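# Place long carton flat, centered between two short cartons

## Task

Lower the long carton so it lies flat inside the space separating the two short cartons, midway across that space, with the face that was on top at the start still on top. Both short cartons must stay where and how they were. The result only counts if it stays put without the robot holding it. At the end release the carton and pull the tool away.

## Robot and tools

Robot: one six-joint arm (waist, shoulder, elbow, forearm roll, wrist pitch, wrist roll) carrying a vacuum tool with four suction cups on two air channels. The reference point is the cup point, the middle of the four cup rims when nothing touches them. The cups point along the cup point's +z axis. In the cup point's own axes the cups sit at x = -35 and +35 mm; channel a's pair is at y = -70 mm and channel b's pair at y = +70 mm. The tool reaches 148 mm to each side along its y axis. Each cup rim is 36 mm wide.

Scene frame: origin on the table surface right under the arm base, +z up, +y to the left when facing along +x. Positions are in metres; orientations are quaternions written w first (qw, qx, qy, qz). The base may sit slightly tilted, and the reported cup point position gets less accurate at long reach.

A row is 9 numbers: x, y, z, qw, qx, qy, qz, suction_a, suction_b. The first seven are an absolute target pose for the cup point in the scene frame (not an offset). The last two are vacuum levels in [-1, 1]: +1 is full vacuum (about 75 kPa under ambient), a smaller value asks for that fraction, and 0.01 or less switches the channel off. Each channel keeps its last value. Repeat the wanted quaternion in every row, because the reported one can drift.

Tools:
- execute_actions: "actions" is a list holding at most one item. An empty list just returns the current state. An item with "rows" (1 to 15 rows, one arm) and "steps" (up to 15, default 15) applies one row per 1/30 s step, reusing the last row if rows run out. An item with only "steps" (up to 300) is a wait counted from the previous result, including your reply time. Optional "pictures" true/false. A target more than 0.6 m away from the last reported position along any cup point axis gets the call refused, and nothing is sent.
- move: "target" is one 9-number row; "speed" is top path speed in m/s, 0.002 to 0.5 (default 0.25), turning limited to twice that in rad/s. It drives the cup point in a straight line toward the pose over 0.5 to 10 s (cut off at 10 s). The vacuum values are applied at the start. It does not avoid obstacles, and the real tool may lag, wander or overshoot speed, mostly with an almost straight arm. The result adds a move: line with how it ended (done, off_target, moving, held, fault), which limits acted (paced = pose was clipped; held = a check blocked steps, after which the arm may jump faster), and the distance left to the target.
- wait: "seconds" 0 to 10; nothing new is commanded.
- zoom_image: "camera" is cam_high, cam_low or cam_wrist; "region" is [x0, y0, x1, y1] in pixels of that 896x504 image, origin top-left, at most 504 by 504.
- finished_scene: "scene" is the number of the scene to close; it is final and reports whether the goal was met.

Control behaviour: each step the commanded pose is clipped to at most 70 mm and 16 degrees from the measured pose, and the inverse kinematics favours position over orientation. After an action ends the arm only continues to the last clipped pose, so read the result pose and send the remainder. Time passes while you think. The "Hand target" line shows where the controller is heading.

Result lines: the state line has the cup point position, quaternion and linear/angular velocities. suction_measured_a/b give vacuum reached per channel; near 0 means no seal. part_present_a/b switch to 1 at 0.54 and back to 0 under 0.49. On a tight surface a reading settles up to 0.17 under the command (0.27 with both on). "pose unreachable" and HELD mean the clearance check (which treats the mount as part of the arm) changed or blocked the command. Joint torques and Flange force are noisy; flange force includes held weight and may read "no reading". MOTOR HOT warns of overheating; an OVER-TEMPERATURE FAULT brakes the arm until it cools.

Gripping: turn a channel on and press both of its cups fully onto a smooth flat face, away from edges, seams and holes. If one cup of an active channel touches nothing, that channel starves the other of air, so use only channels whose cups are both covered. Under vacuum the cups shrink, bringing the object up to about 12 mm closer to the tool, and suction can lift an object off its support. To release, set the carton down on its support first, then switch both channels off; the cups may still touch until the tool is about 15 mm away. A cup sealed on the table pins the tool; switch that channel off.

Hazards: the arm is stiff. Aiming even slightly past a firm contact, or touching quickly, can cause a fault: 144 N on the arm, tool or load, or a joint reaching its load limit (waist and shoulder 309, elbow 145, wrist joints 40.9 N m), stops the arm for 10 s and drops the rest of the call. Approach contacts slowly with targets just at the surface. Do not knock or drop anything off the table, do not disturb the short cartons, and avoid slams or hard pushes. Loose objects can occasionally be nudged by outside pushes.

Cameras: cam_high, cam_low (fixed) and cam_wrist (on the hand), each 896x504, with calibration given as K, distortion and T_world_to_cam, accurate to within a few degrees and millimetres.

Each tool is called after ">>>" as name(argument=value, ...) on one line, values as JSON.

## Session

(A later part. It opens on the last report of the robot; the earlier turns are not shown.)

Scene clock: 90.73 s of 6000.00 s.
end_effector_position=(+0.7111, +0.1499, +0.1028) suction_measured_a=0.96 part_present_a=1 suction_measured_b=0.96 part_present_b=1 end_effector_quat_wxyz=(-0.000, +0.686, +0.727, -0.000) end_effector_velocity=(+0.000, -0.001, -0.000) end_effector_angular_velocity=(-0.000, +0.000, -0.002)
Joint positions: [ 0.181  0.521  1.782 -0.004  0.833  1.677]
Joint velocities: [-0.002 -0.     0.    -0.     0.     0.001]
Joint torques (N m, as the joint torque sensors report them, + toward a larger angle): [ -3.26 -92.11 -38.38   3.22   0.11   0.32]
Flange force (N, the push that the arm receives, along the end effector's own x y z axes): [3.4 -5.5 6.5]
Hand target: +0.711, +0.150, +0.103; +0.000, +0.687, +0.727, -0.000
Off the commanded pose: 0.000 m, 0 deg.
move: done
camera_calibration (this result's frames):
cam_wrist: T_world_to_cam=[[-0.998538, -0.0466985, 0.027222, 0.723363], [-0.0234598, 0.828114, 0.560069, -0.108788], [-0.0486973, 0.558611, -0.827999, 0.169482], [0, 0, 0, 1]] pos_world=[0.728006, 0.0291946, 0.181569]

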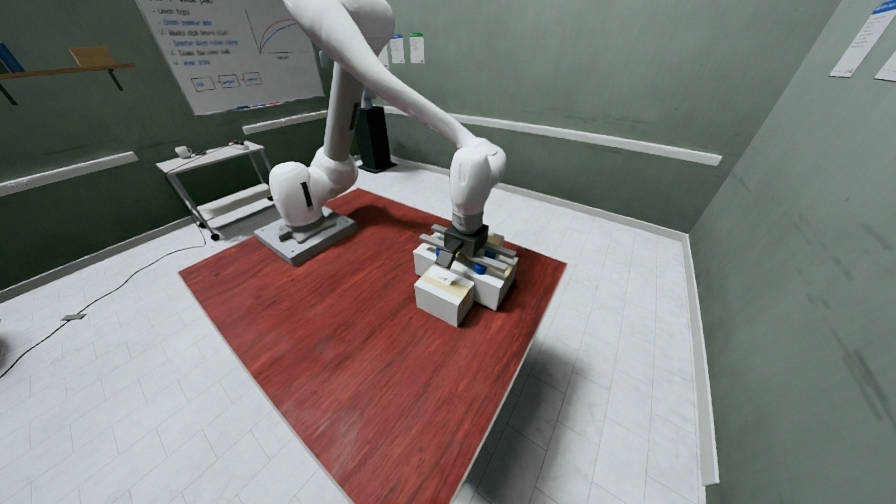

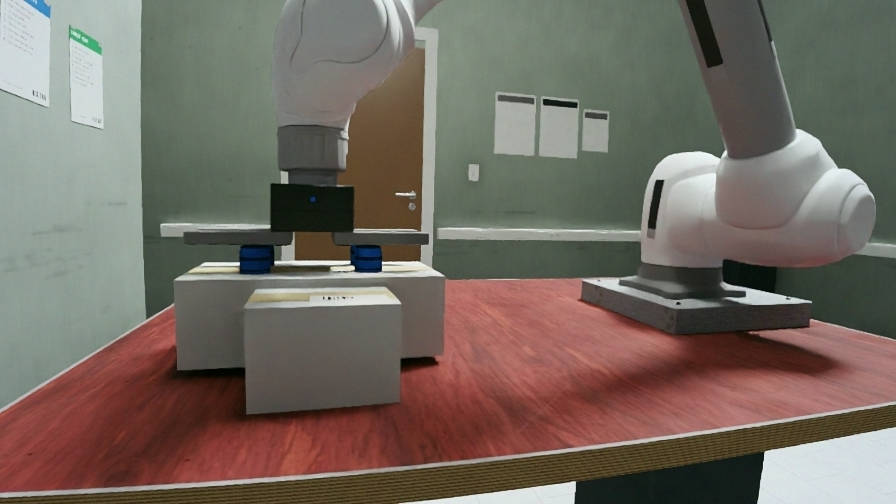

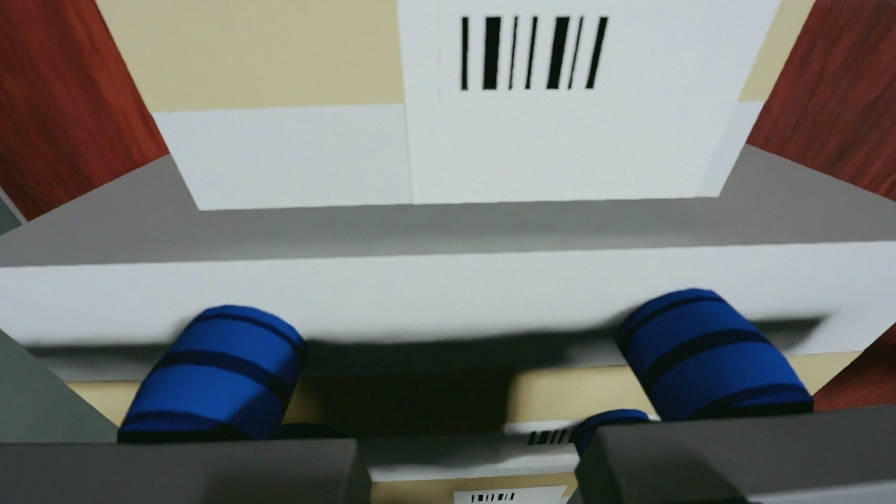

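>>> move(target=[0.7112, 0.15, 0.094, 0, 0.6865, 0.7272, 0, 1, 1], speed=0.015)

Scene clock: 93.13 s of 6000.00 s.
end_effector_position=(+0.7112, +0.1500, +0.0940) suction_measured_a=0.96 part_present_a=1 suction_measured_b=0.96 part_present_b=1 end_effector_quat_wxyz=(-0.000, +0.687, +0.727, -0.000) end_effector_velocity=(-0.000, -0.000, -0.001) end_effector_angular_velocity=(-0.000, +0.001, +0.001)
Joint positions: [ 0.181  0.531  1.786 -0.003  0.819  1.677]
Joint velocities: [ 0.     0.001  0.001 -0.    -0.    -0.   ]
Joint torques (N m, as the joint torque sensors report them, + toward a larger angle): [ -1.71 -91.81 -39.92   3.33   0.81   0.2 ]
Flange force (N, the push that the arm receives, along the end effector's own x y z axes): [1.2 -11.1 8.3]
Hand target: +0.711, +0.150, +0.094; +0.000, +0.686, +0.727, -0.000
Off the commanded pose: 0.000 m, 0 deg.
move: done
camera_calibration (this result's frames):
cam_wrist: T_world_to_cam=[[-0.998547, -0.0466343, 0.0269873, 0.723664], [-0.0235292, 0.828012, 0.560216, -0.103838], [-0.0484711, 0.558767, -0.827907, 0.161932], [0, 0, 0, 1]] pos_world=[0.728018, 0.0292448, 0.172707]

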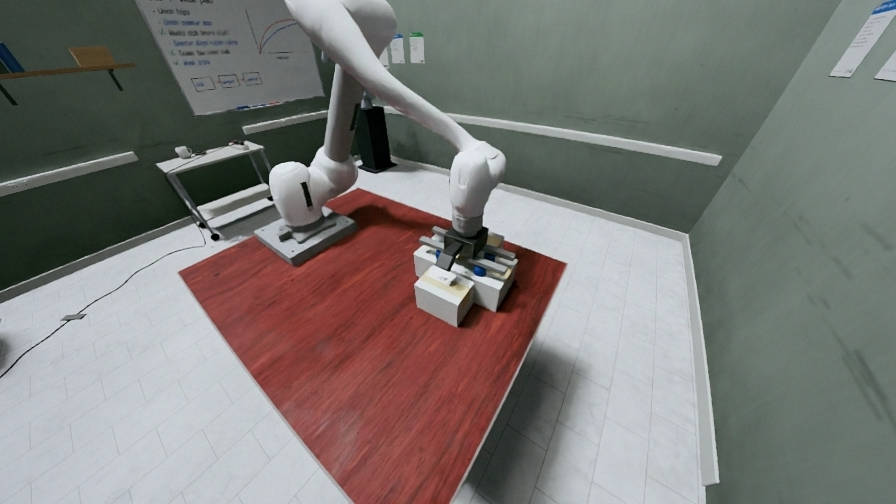

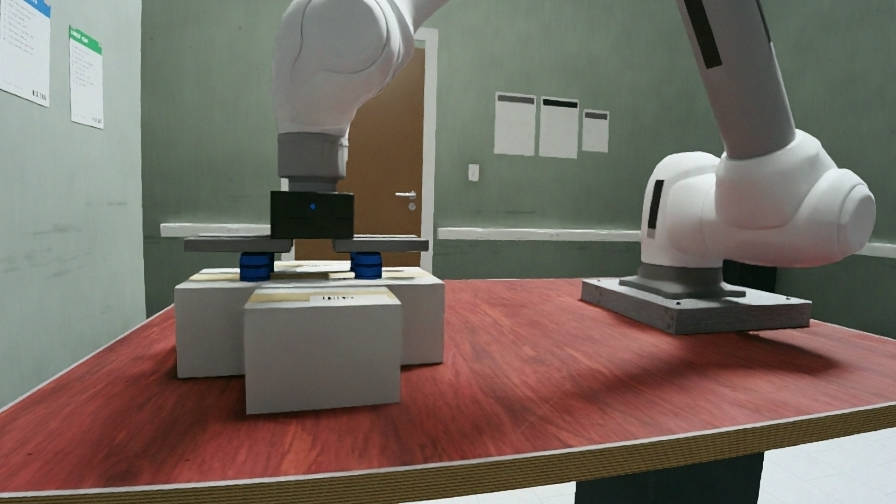

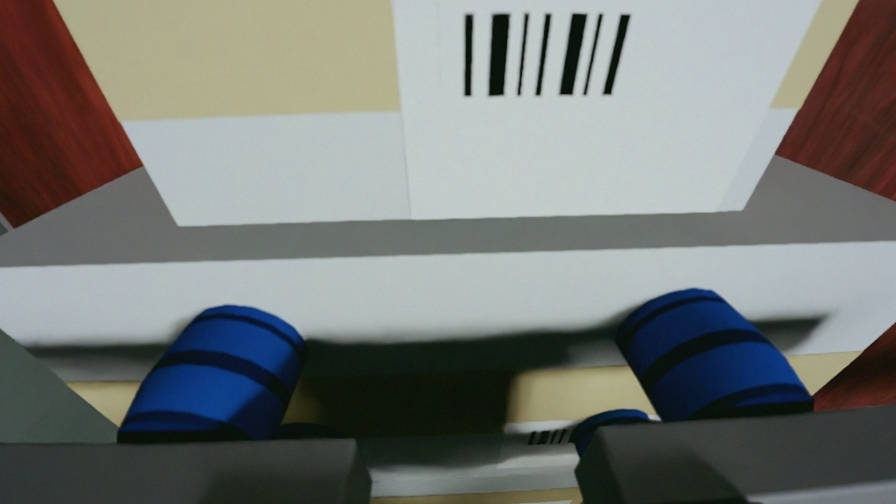

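>>> move(target=[0.7112, 0.15, 0.0915, 0, 0.6865, 0.7272, 0, 1, 1], speed=0.005)

Scene clock: 94.60 s of 6000.00 s.
end_effector_position=(+0.7113, +0.1500, +0.0916) suction_measured_a=0.96 part_present_a=1 suction_measured_b=0.96 part_present_b=1 end_effector_quat_wxyz=(+0.000, +0.686, +0.727, +0.000) end_effector_velocity=(-0.001, -0.000, -0.001) end_effector_angular_velocity=(+0.000, +0.002, -0.001)
Joint positions: [ 0.181  0.533  1.787 -0.003  0.815  1.677]
Joint velocities: [-0.     0.001  0.     0.     0.001  0.001]
Joint torques (N m, as the joint torque sensors report them, + toward a larger angle): [  3.8  -76.7  -33.47   2.95   0.4    0.33]
Flange force (N, the push that the arm receives, along the end effector's own x y z axes): [-7.3 -14.5 -13.0]
Hand target: +0.711, +0.150, +0.091; +0.000, +0.686, +0.727, -0.000
Off the commanded pose: 0.000 m, 0 deg.
move: done
camera_calibration (this result's frames):
cam_wrist: T_world_to_cam=[[-0.998546, -0.046806, 0.0267559, 0.72385], [-0.0237992, 0.827982, 0.560249, -0.102337], [-0.0483764, 0.558798, -0.827892, 0.159895], [0, 0, 0, 1]] pos_world=[0.728097, 0.0292645, 0.170342]

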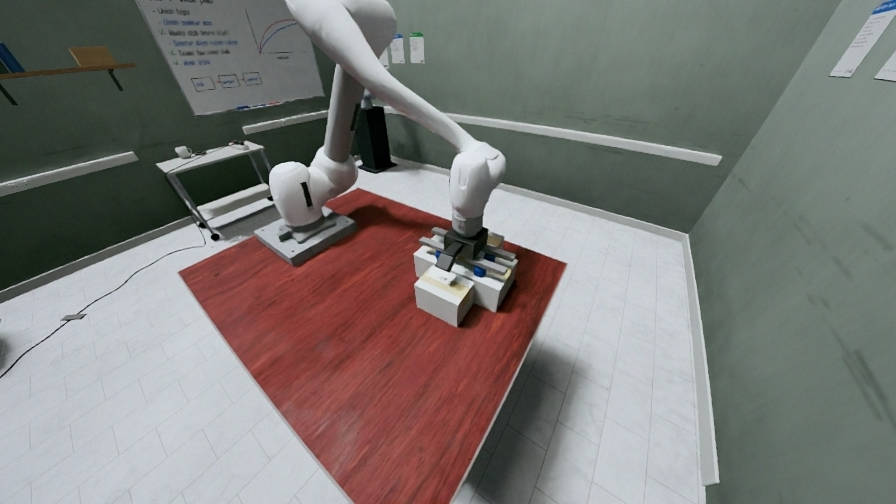

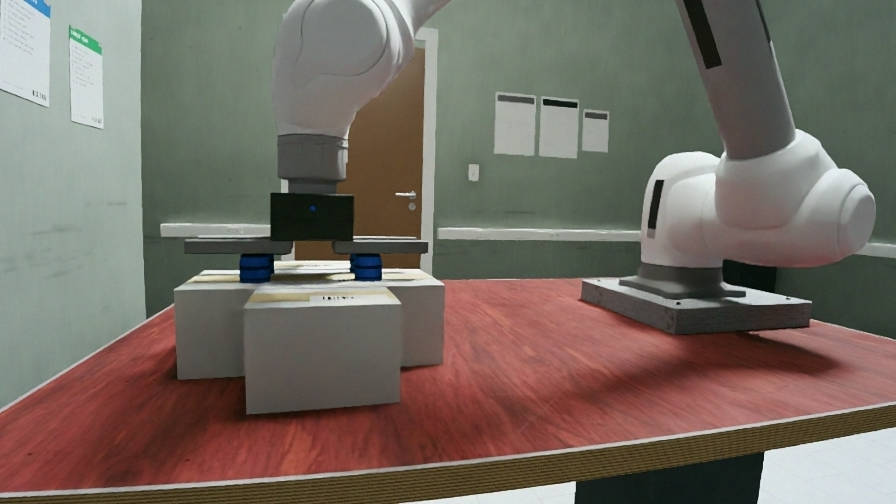

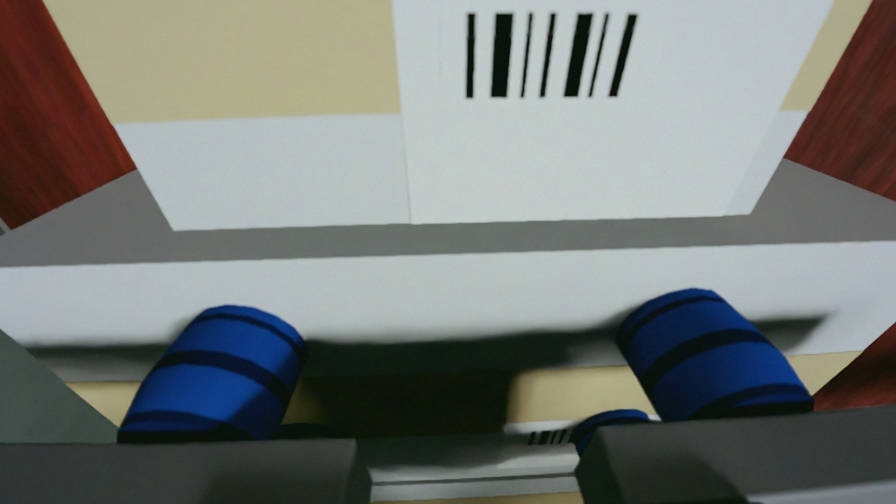

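Resting on the table. Release.

>>> execute_actions(actions=[{"rows": [[0.7112, 0.15, 0.092, 0, 0.6865, 0.7272, 0, 0, 0]], "steps": 12}], pictures=false)

Scene clock: 96.20 s of 6000.00 s.
end_effector_position=(+0.7112, +0.1500, +0.0920) suction_measured_a=0.00 part_present_a=0 suction_measured_b=0.00 part_present_b=0 end_effector_quat_wxyz=(+0.000, +0.686, +0.727, +0.000) end_effector_velocity=(+0.000, +0.000, +0.000) end_effector_angular_velocity=(+0.000, -0.001, -0.001)
Joint positions: [ 0.181  0.533  1.787 -0.003  0.816  1.677]
Joint velocities: [ 0.    -0.    -0.     0.     0.     0.001]
Joint torques (N m, as the joint torque sensors report them, + toward a larger angle): [ -0.83 -42.82 -11.76   2.96   0.01   0.1 ]
Flange force (N, the push that the arm receives, along the end effector's own x y z axes): [0.5 -9.3 -61.7]
Hand target: +0.711, +0.150, +0.092; -0.000, +0.686, +0.727, +0.000
Off the commanded pose: 0.000 m, 0 deg.
Steps of this call (steps 1 to 36: nothing new was sent; steps 37 to 48: all 12 steps of this action). Readings (end_effector_position | what the end effector reports):
37: (+0.7112, +0.1500, +0.0915) | suction_measured_a=0.68 part_present_a=1 suction_measured_b=0.68 part_present_b=1
38: (+0.7112, +0.1500, +0.0916) | suction_measured_a=0.09 part_present_a=0 suction_measured_b=0.09 part_present_b=0
40: (+0.7113, +0.1500, +0.0920) | suction_measured_a=0.00 part_present_a=0 suction_measured_b=0.00 part_present_b=0
44: (+0.7112, +0.1500, +0.0920) | suction_measured_a=0.00 part_present_a=0 suction_measured_b=0.00 part_present_b=0
48: the state above

>>> move(target=[0.7112, 0.17, 0.27, 0, 0.6865, 0.7272, 0, 0, 0], speed=0.25)

Scene clock: 98.10 s of 6000.00 s.
end_effector_position=(+0.7110, +0.1700, +0.2701) suction_measured_a=0.00 part_present_a=0 suction_measured_b=0.00 part_present_b=0 end_effector_quat_wxyz=(-0.000, +0.686, +0.727, +0.000) end_effector_velocity=(+0.000, -0.001, +0.000) end_effector_angular_velocity=(+0.000, -0.000, -0.001)
Joint positions: [ 0.208  0.372  1.654 -0.003  1.109  1.703]
Joint velocities: [-0.001 -0.    -0.     0.     0.    -0.   ]
Joint torques (N m, as the joint torque sensors report them, + toward a larger angle): [ -0.48 -73.84 -41.61   4.2    0.53  -0.05]
Flange force (N, the push that the arm receives, along the end effector's own x y z axes): [-0.9 -12.8 -5.7]
Hand target: +0.711, +0.170, +0.270; -0.000, +0.686, +0.727, +0.000
Off the commanded pose: 0.000 m, 0 deg.
move: done
camera_calibration (this result's frames):
cam_wrist: T_world_to_cam=[[-0.998535, -0.0469274, 0.0269402, 0.719676], [-0.0237854, 0.827853, 0.560441, -0.218939], [-0.0486026, 0.558979, -0.827756, 0.29658], [0, 0, 0, 1]] pos_world=[0.727828, 0.0492403, 0.34881]

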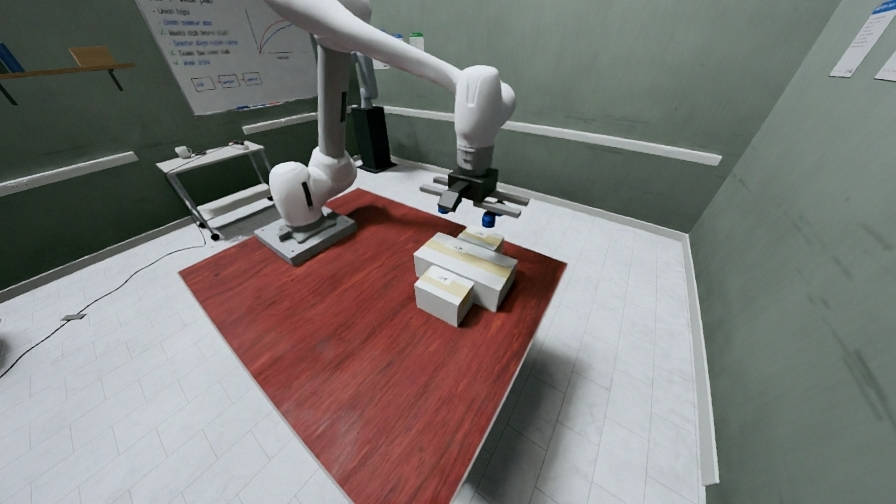

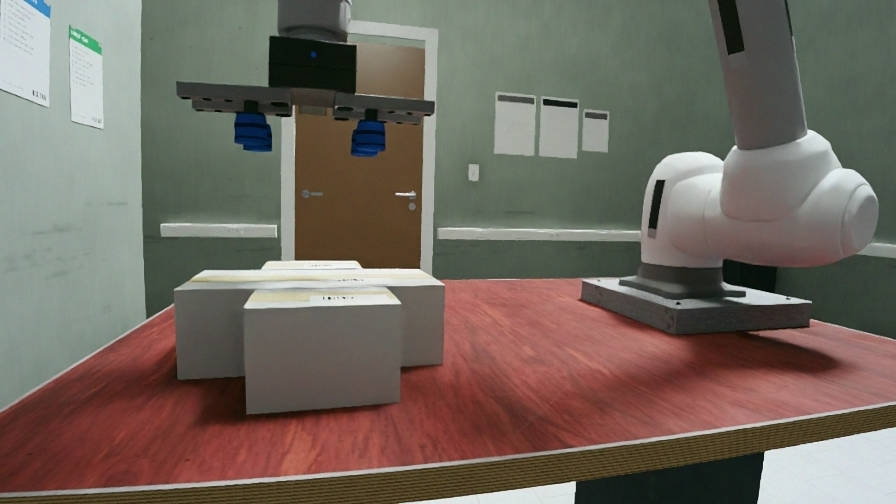

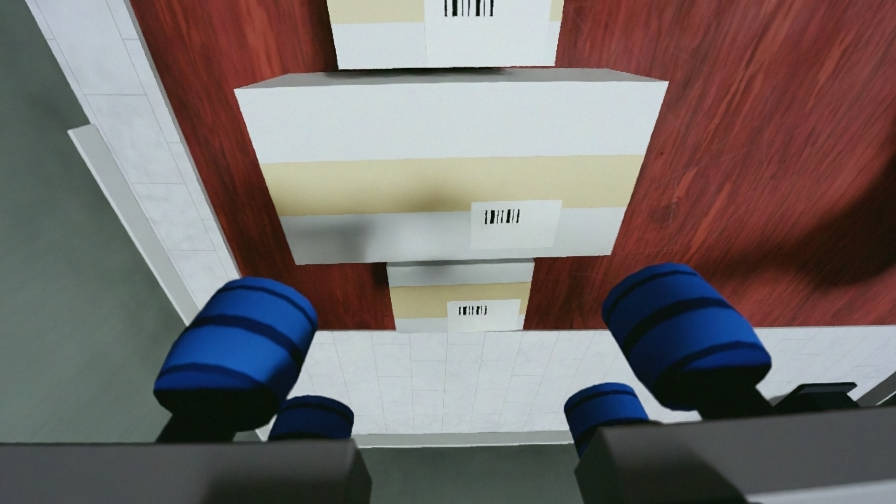

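>>> zoom_image(camera="cam_wrist", region=[370, 240, 550, 290])

>>> zoom_image(camera="cam_wrist", region=[370, 50, 550, 100])

Region (370, 240, 550, 290) of cam_wrist's 896x504 image, scaled by 2.800, with more detail than that image has.

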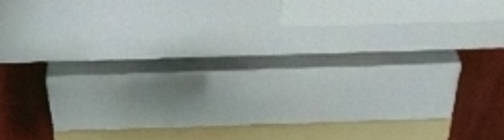

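Region (370, 50, 550, 100) of cam_wrist's 896x504 image, scaled by 2.800, with more detail than that image has.

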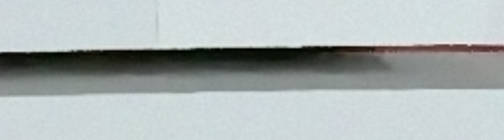

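>>> finished_scene(scene=1)

The scene is finished: the task was done.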